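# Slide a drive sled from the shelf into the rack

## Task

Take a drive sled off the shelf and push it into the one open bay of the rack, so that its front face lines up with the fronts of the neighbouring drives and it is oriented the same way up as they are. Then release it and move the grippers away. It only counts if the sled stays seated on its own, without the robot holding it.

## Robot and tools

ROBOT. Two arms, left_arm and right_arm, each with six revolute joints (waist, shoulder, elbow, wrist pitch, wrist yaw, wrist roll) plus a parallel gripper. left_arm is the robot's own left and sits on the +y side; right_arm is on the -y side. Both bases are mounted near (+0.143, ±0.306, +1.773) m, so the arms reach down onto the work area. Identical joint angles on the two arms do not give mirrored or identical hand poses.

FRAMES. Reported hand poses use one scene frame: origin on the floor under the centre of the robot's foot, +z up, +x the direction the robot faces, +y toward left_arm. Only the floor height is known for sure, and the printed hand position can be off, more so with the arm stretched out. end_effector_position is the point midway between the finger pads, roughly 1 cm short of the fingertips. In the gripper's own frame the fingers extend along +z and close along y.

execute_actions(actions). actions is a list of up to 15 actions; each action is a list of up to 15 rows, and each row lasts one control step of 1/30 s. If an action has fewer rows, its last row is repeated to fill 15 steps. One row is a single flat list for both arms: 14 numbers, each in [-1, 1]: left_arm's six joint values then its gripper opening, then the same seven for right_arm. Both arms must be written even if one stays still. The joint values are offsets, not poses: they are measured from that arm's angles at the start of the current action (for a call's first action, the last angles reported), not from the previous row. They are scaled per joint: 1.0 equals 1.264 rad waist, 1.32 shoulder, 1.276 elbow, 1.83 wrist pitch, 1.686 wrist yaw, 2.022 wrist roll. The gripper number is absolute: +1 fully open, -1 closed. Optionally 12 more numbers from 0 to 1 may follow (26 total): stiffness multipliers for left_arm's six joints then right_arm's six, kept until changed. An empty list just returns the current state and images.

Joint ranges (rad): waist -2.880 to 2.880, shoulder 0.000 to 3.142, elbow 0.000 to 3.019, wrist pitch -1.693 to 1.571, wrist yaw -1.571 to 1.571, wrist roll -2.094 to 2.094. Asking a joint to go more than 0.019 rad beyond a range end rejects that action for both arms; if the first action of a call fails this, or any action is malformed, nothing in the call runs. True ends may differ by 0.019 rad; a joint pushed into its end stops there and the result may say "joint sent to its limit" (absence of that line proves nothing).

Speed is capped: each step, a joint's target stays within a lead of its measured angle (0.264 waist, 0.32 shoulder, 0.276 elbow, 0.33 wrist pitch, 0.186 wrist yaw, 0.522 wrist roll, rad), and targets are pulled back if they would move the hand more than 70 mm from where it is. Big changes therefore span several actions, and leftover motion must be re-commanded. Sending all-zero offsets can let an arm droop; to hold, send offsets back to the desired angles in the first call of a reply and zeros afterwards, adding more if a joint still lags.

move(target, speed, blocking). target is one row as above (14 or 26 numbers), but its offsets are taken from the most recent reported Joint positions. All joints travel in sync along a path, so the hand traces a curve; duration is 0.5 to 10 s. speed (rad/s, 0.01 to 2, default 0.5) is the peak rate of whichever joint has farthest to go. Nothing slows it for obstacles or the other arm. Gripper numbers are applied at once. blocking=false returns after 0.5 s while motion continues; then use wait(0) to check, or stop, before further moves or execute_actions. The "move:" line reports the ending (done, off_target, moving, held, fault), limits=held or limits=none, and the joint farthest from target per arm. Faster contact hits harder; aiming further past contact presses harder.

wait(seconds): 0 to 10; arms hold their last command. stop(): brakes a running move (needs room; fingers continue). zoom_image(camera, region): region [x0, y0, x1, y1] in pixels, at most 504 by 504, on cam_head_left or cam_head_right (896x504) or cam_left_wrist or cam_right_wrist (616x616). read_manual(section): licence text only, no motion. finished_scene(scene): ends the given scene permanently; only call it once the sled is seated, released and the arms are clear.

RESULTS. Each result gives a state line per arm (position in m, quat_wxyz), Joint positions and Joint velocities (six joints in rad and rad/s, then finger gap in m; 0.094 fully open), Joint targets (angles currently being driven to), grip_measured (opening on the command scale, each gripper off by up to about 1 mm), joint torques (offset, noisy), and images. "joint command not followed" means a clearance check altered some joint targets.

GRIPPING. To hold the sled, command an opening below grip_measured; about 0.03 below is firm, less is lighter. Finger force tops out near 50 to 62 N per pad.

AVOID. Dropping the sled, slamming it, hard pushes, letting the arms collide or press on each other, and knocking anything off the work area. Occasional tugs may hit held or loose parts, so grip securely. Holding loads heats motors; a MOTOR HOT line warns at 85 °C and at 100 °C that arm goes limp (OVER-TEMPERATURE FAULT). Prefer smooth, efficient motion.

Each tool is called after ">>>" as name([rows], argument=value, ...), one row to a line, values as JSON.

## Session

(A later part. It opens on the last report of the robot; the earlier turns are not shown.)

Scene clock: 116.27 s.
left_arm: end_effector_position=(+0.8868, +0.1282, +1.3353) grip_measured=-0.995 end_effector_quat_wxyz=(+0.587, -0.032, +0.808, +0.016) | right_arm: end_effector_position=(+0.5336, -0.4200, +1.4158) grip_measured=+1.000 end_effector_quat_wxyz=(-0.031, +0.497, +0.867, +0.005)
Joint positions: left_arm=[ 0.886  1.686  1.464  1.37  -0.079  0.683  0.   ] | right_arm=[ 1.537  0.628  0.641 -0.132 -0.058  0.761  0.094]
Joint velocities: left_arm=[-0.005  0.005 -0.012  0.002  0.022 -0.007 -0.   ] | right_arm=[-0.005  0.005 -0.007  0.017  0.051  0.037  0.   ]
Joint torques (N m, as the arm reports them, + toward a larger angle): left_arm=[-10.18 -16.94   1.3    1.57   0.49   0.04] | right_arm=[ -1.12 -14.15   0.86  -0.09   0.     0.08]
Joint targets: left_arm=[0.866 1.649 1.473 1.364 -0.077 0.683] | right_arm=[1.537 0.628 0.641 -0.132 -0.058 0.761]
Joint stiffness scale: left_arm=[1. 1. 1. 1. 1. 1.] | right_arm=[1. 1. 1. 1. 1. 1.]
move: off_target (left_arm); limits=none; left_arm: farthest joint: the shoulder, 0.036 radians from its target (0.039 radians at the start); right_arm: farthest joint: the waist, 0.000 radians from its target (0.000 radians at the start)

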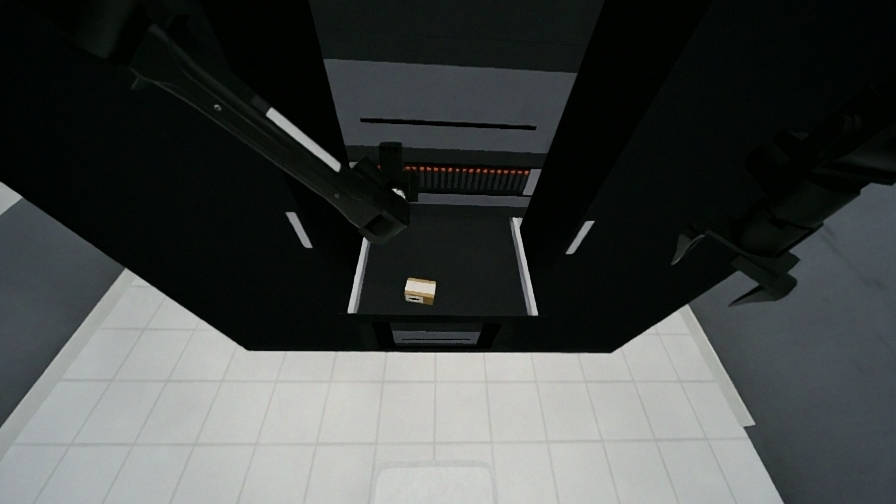

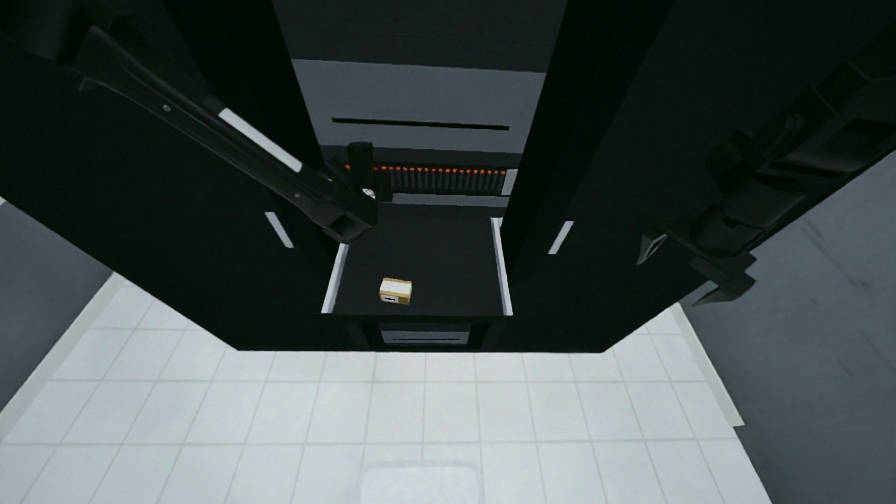

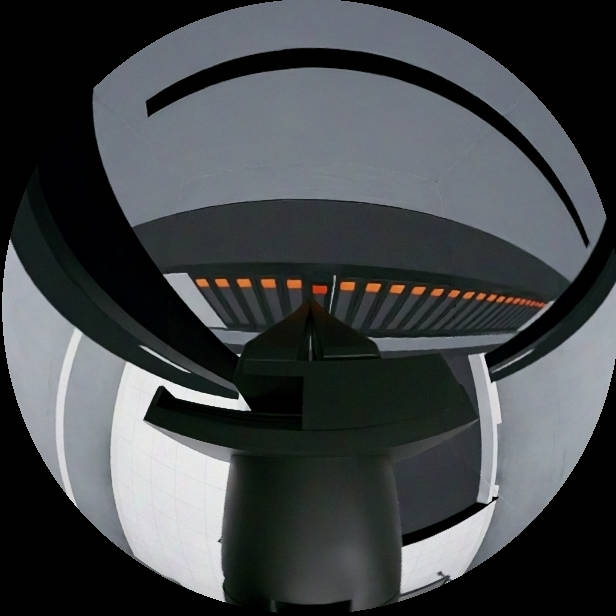

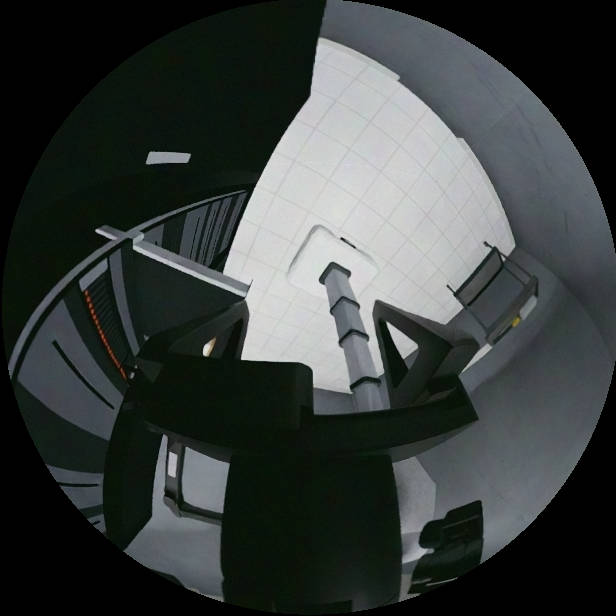

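>>> move(target=[0,0,0,-0.035,0,0,-1,0,0,0,0,0,0,1], speed=0.1)

>>> move(target=[-0.025,-0.04,0.1,0,0,0,-1,0,0,0,0,0,0,1], speed=0.08)

>>> move(target=[0,0,-0.2,0.08,0,0,-1,0,0,0,0,0,0,1])

>>> zoom_image(camera="cam_left_wrist", region=[190,130,390,300])

Scene clock: 119.77 s.
left_arm: end_effector_position=(+0.8838, +0.1193, +1.3255) grip_measured=-0.995 end_effector_quat_wxyz=(+0.570, -0.020, +0.821, +0.003) | right_arm: end_effector_position=(+0.5336, -0.4200, +1.4158) grip_measured=+1.000 end_effector_quat_wxyz=(-0.031, +0.497, +0.867, +0.005)
Joint positions: left_arm=[ 0.886  1.686  1.464  1.314 -0.079  0.683  0.   ] | right_arm=[ 1.537  0.628  0.641 -0.132 -0.058  0.761  0.094]
Joint velocities: left_arm=[-0.005 -0.005  0.002  0.002 -0.037  0.022 -0.001] | right_arm=[ 0.005 -0.015 -0.012 -0.022 -0.066 -0.051  0.   ]
Joint torques (N m, as the arm reports them, + toward a larger angle): left_arm=[ -8.69 -14.73   0.44   1.54   0.42   0.04] | right_arm=[ -1.25 -13.68   0.87  -0.1    0.     0.08]
Joint targets: left_arm=[0.886 1.686 1.464 1.306 -0.079 0.683] | right_arm=[1.537 0.628 0.641 -0.132 -0.058 0.761]
Joint stiffness scale: left_arm=[1. 1. 1. 1. 1. 1.] | right_arm=[1. 1. 1. 1. 1. 1.]
move: done; limits=none; left_arm: farthest joint: the wrist pitch, 0.008 radians from its target (0.064 radians at the start); right_arm: farthest joint: the waist, 0.000 radians from its target (0.000 radians at the start)

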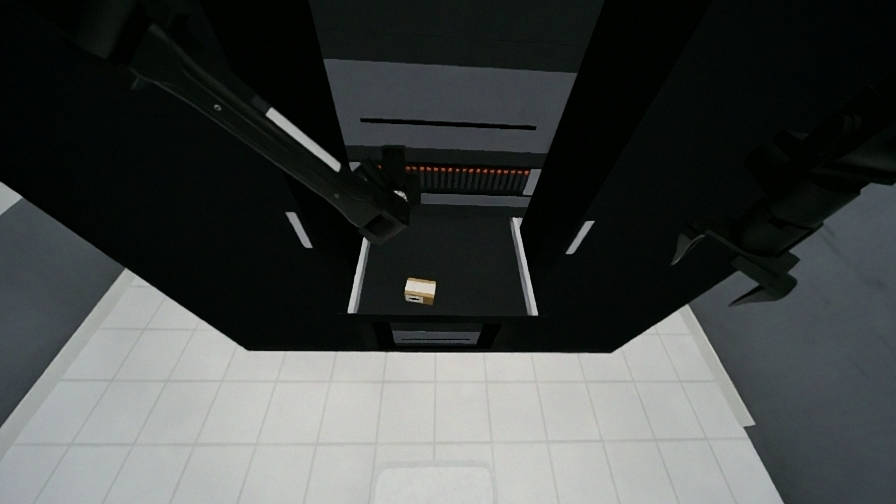

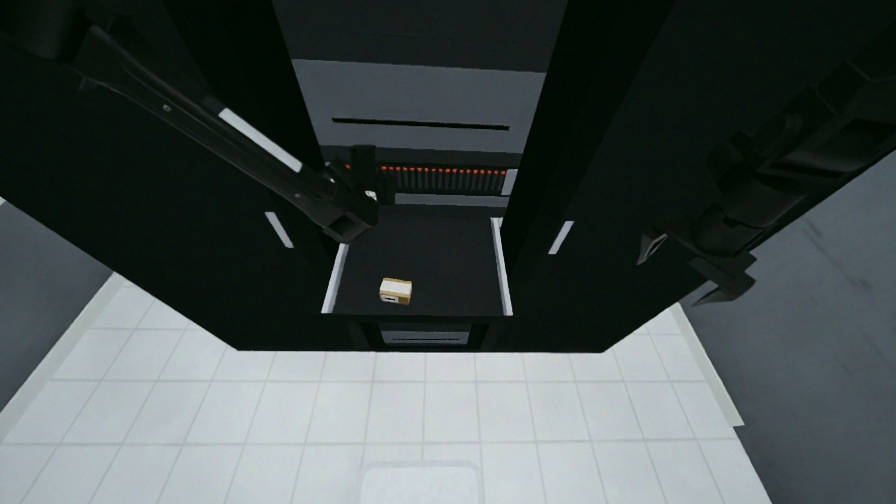

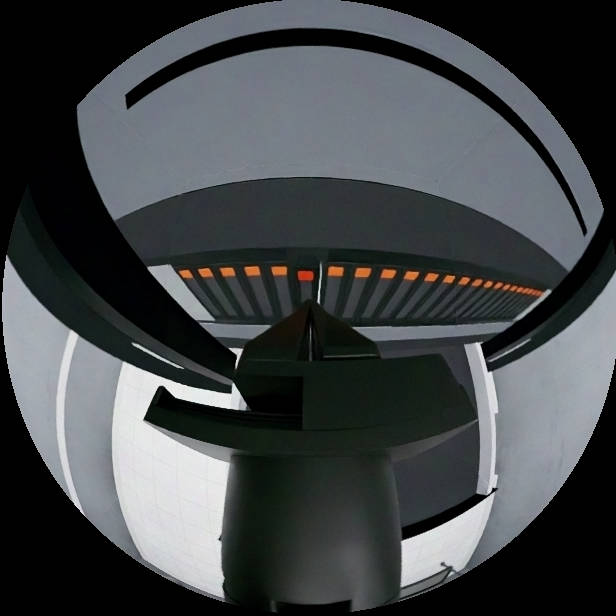

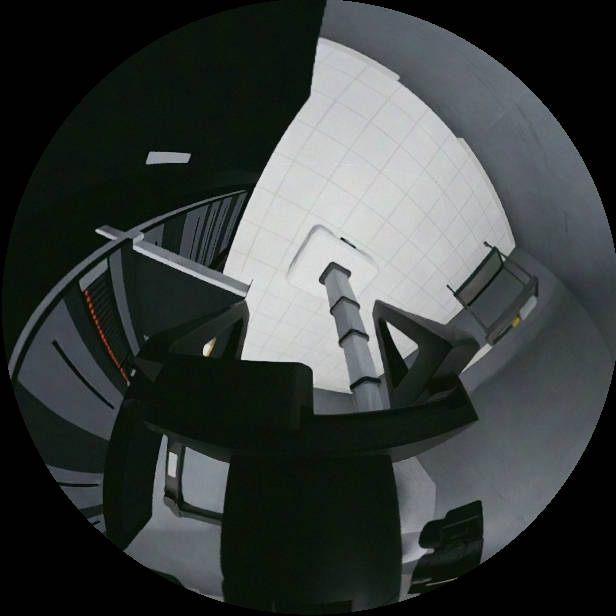

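Scene clock: 121.60 s.
left_arm: end_effector_position=(+0.8947, +0.1244, +1.3291) grip_measured=-0.995 end_effector_quat_wxyz=(+0.577, -0.027, +0.816, +0.009) | right_arm: end_effector_position=(+0.5336, -0.4200, +1.4158) grip_measured=+1.000 end_effector_quat_wxyz=(-0.031, +0.497, +0.867, +0.005)
Joint positions: left_arm=[ 0.884  1.686  1.49   1.314 -0.084  0.683  0.   ] | right_arm=[ 1.537  0.628  0.641 -0.132 -0.058  0.761  0.094]
Joint velocities: left_arm=[-0.005 -0.005 -0.017 -0.012 -0.007  0.022 -0.   ] | right_arm=[-0.005 -0.005 -0.002 -0.007 -0.081 -0.051  0.   ]
Joint torques (N m, as the arm reports them, + toward a larger angle): left_arm=[-10.61 -18.52   9.29   1.75   0.57   0.04] | right_arm=[ -1.29 -13.77   0.82  -0.15   0.01   0.08]
Joint targets: left_arm=[0.859 1.641 1.575 1.314 -0.080 0.683] | right_arm=[1.537 0.628 0.641 -0.132 -0.058 0.761]
Joint stiffness scale: left_arm=[1. 1. 1. 1. 1. 1.] | right_arm=[1. 1. 1. 1. 1. 1.]
move: off_target (left_arm); limits=none; left_arm: farthest joint: the elbow, 0.102 radians from its target (0.127 radians at the start); right_arm: farthest joint: the waist, 0.000 radians from its target (0.000 radians at the start)

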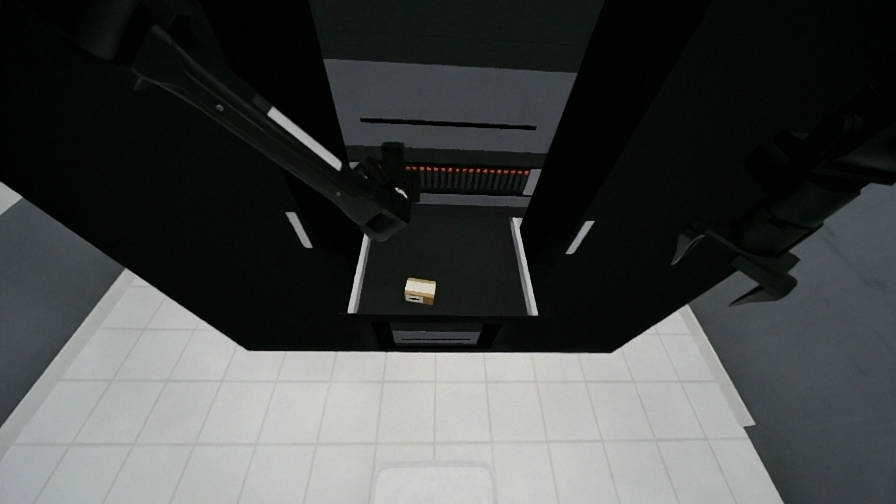

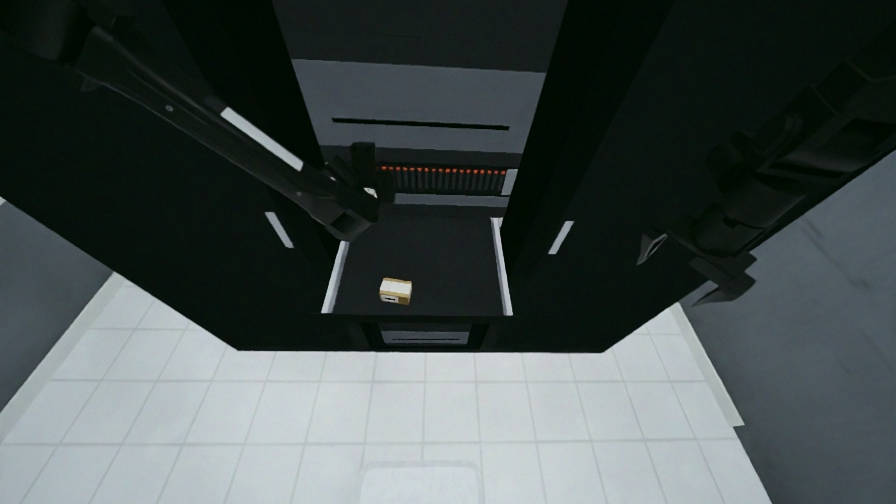

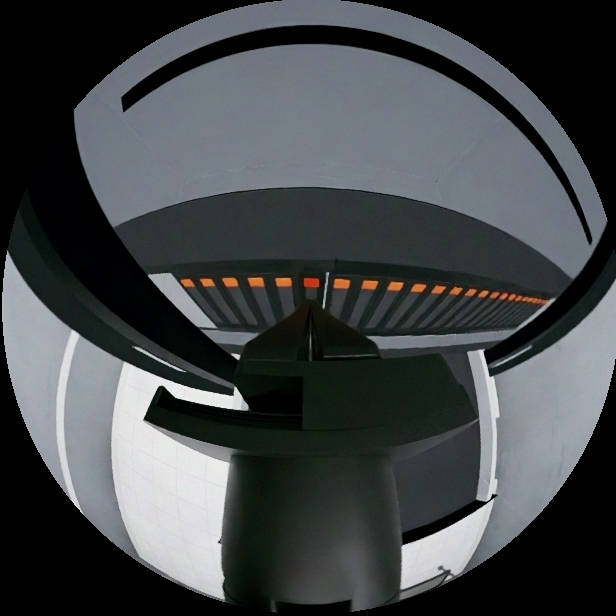

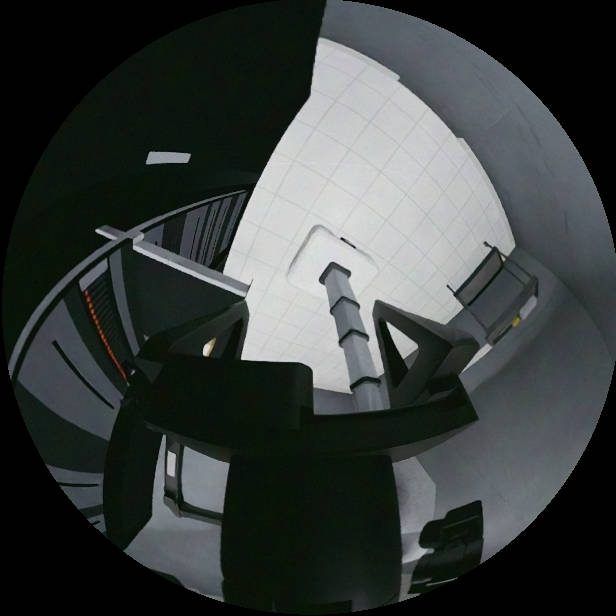

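Scene clock: 122.60 s.
left_arm: end_effector_position=(+0.7904, +0.0970, +1.3248) grip_measured=-0.995 end_effector_quat_wxyz=(+0.536, +0.000, +0.844, -0.022) | right_arm: end_effector_position=(+0.5336, -0.4200, +1.4158) grip_measured=+1.000 end_effector_quat_wxyz=(-0.031, +0.497, +0.867, +0.005)
Joint positions: left_arm=[ 0.884  1.687  1.236  1.441 -0.084  0.683  0.   ] | right_arm=[ 1.537  0.628  0.641 -0.132 -0.058  0.761  0.094]
Joint velocities: left_arm=[-0.015 -0.015  0.012  0.012  0.007  0.037 -0.002] | right_arm=[-0.005  0.015  0.002 -0.002  0.007 -0.081  0.   ]
Joint torques (N m, as the arm reports them, + toward a larger angle): left_arm=[ -8.46 -12.31  -1.29   2.43   0.44   0.04] | right_arm=[ -1.17 -13.99   0.83  -0.09  -0.02   0.06]
Joint targets: left_arm=[0.884 1.686 1.235 1.461 -0.084 0.683] | right_arm=[1.537 0.628 0.641 -0.132 -0.058 0.761]
Joint stiffness scale: left_arm=[1. 1. 1. 1. 1. 1.] | right_arm=[1. 1. 1. 1. 1. 1.]
move: done; limits=none; left_arm: farthest joint: the wrist pitch, 0.019 radians from its target (0.146 radians at the start); right_arm: farthest joint: the waist, 0.000 radians from its target (0.000 radians at the start)

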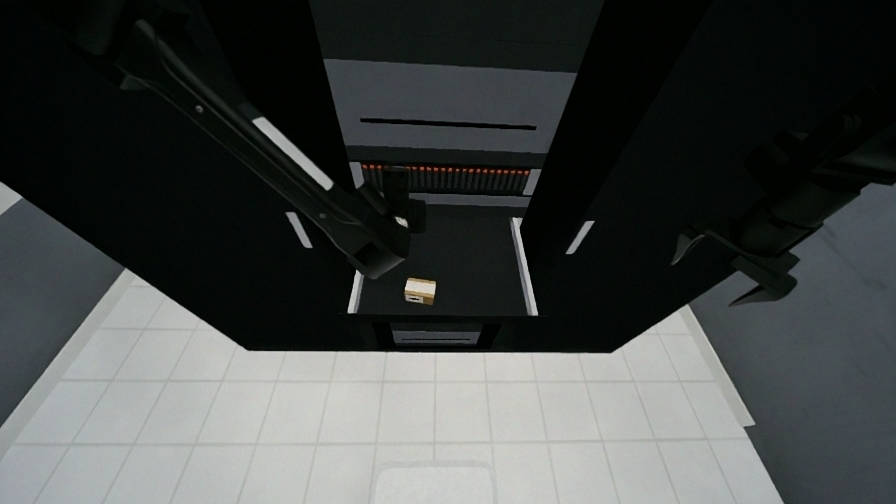

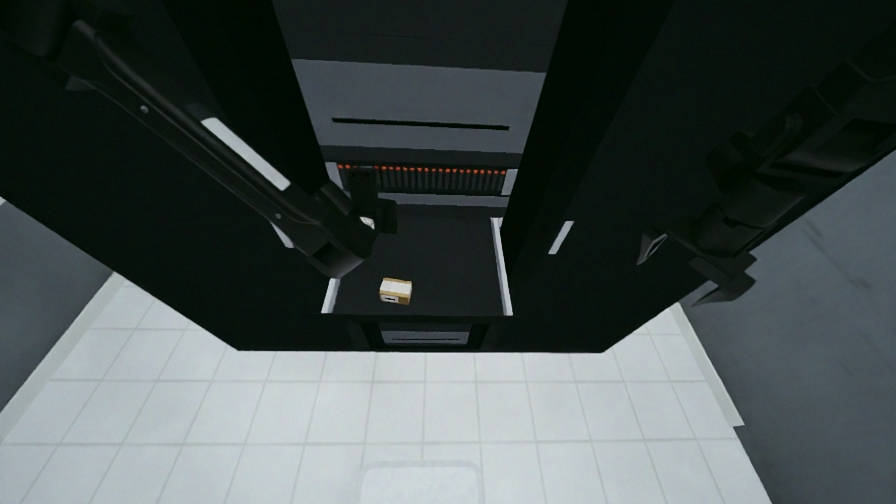

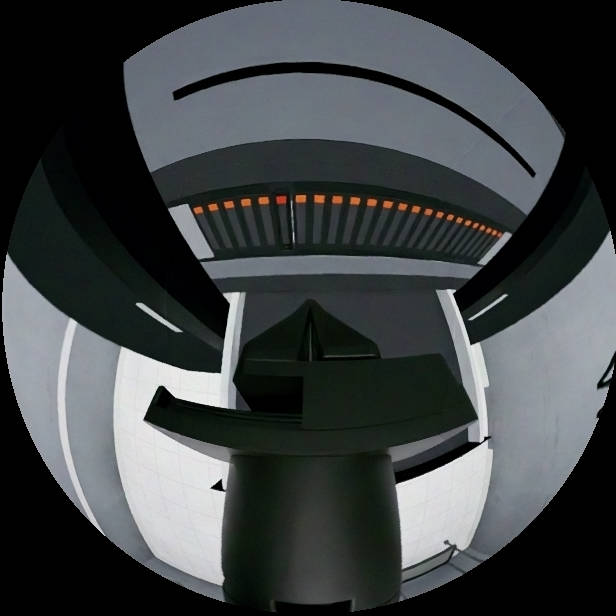

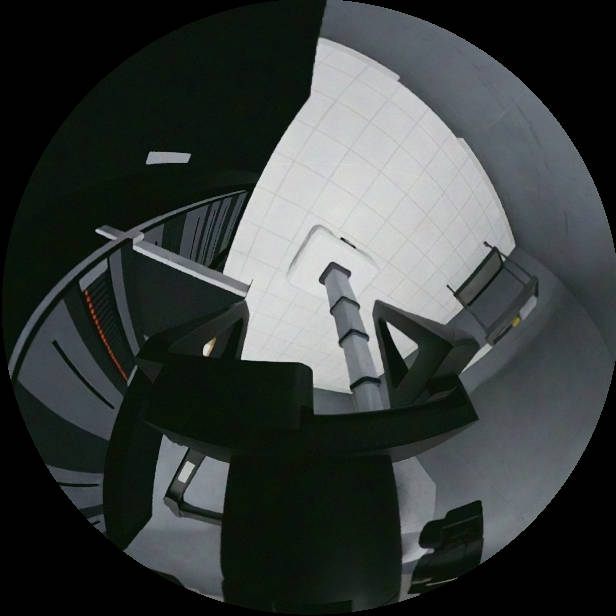

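Region (190, 130, 390, 300) of cam_left_wrist's 616x616 image, scaled by 2.520, with more detail than that image has; it fills the top 428 rows of this view, and the rest is white.

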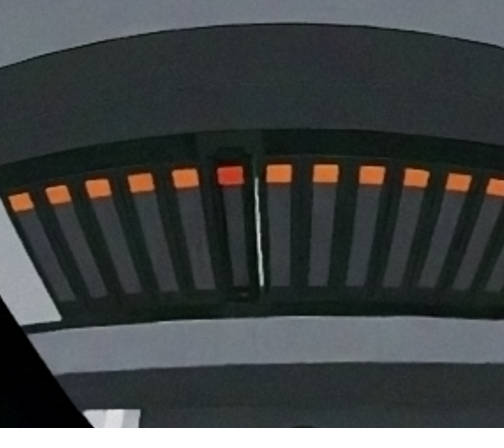

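>>> move(target=[0.1,-0.1,-0.25,0,0,0,-1,0,0,0,0,0,0,1])

>>> finished_scene(scene=1)

Scene clock: 125.60 s.
left_arm: end_effector_position=(+0.6880, +0.1554, +1.3134) grip_measured=-0.995 end_effector_quat_wxyz=(+0.453, +0.065, +0.889, -0.016) | right_arm: end_effector_position=(+0.5336, -0.4200, +1.4158) grip_measured=+1.000 end_effector_quat_wxyz=(-0.031, +0.497, +0.867, +0.005)
Joint positions: left_arm=[ 1.006  1.578  0.932  1.441 -0.084  0.683  0.   ] | right_arm=[ 1.537  0.628  0.641 -0.132 -0.058  0.761  0.094]
Joint velocities: left_arm=[ 0.005  0.005  0.012 -0.012 -0.007  0.007 -0.001] | right_arm=[ 0.005 -0.005 -0.007 -0.007 -0.066 -0.007  0.   ]
Joint torques (N m, as the arm reports them, + toward a larger angle): left_arm=[ -5.04 -13.91  -4.59   1.7    0.35   0.03] | right_arm=[ -1.26 -14.11   0.91  -0.14   0.01   0.07]
Joint targets: left_arm=[1.011 1.555 0.917 1.441 -0.084 0.683] | right_arm=[1.537 0.628 0.641 -0.132 -0.058 0.761]
Joint stiffness scale: left_arm=[1. 1. 1. 1. 1. 1.] | right_arm=[1. 1. 1. 1. 1. 1.]
move: off_target (left_arm); limits=none; left_arm: farthest joint: the shoulder, 0.023 radians from its target (0.132 radians at the start); right_arm: farthest joint: the waist, 0.000 radians from its target (0.000 radians at the start)

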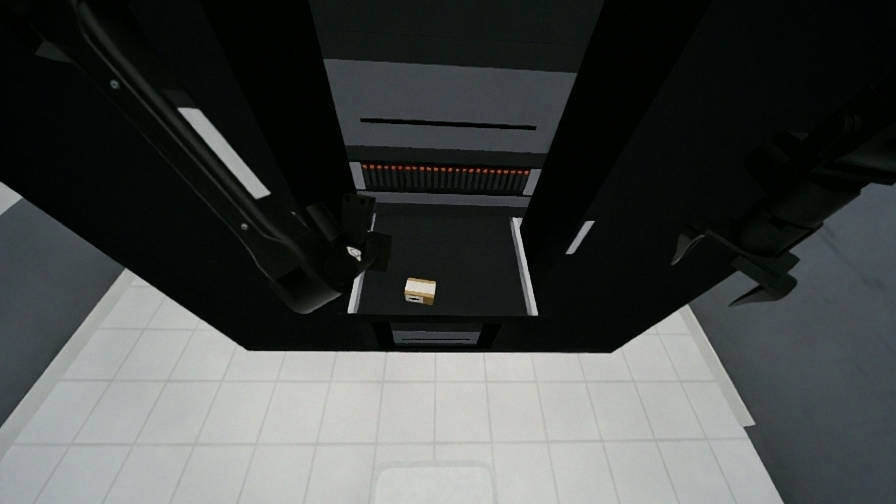

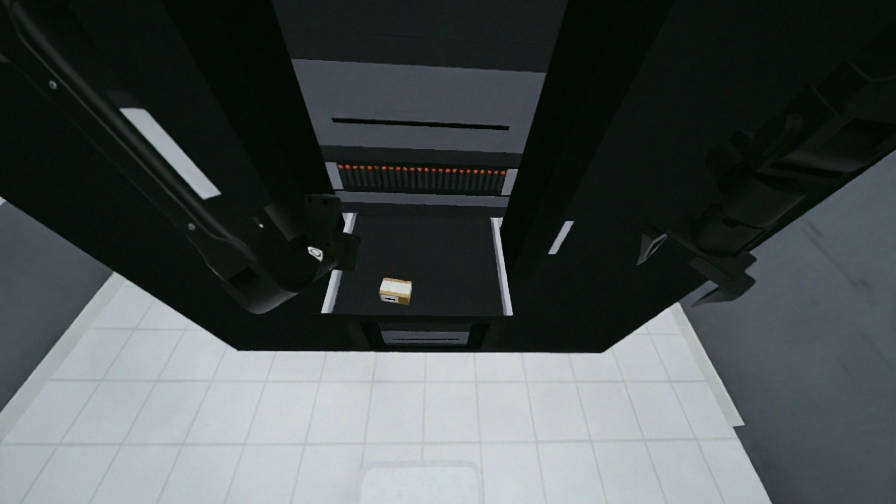

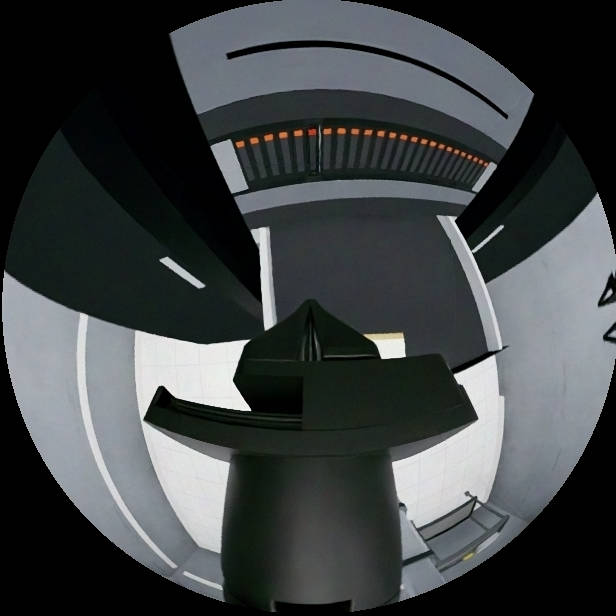

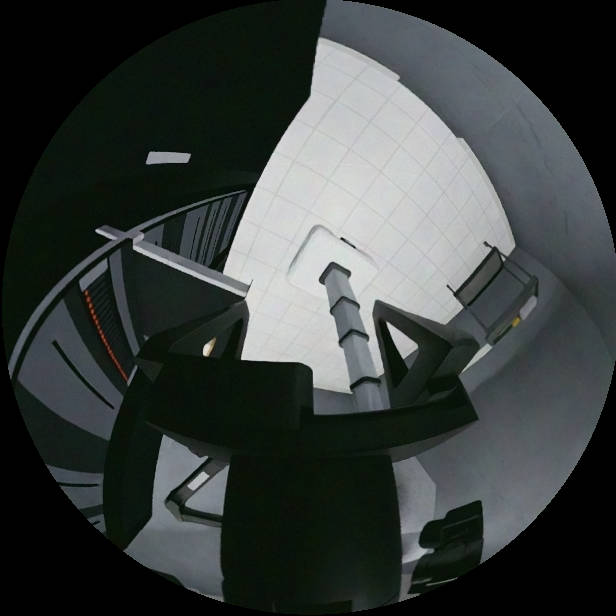

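The scene is finished: the task was done.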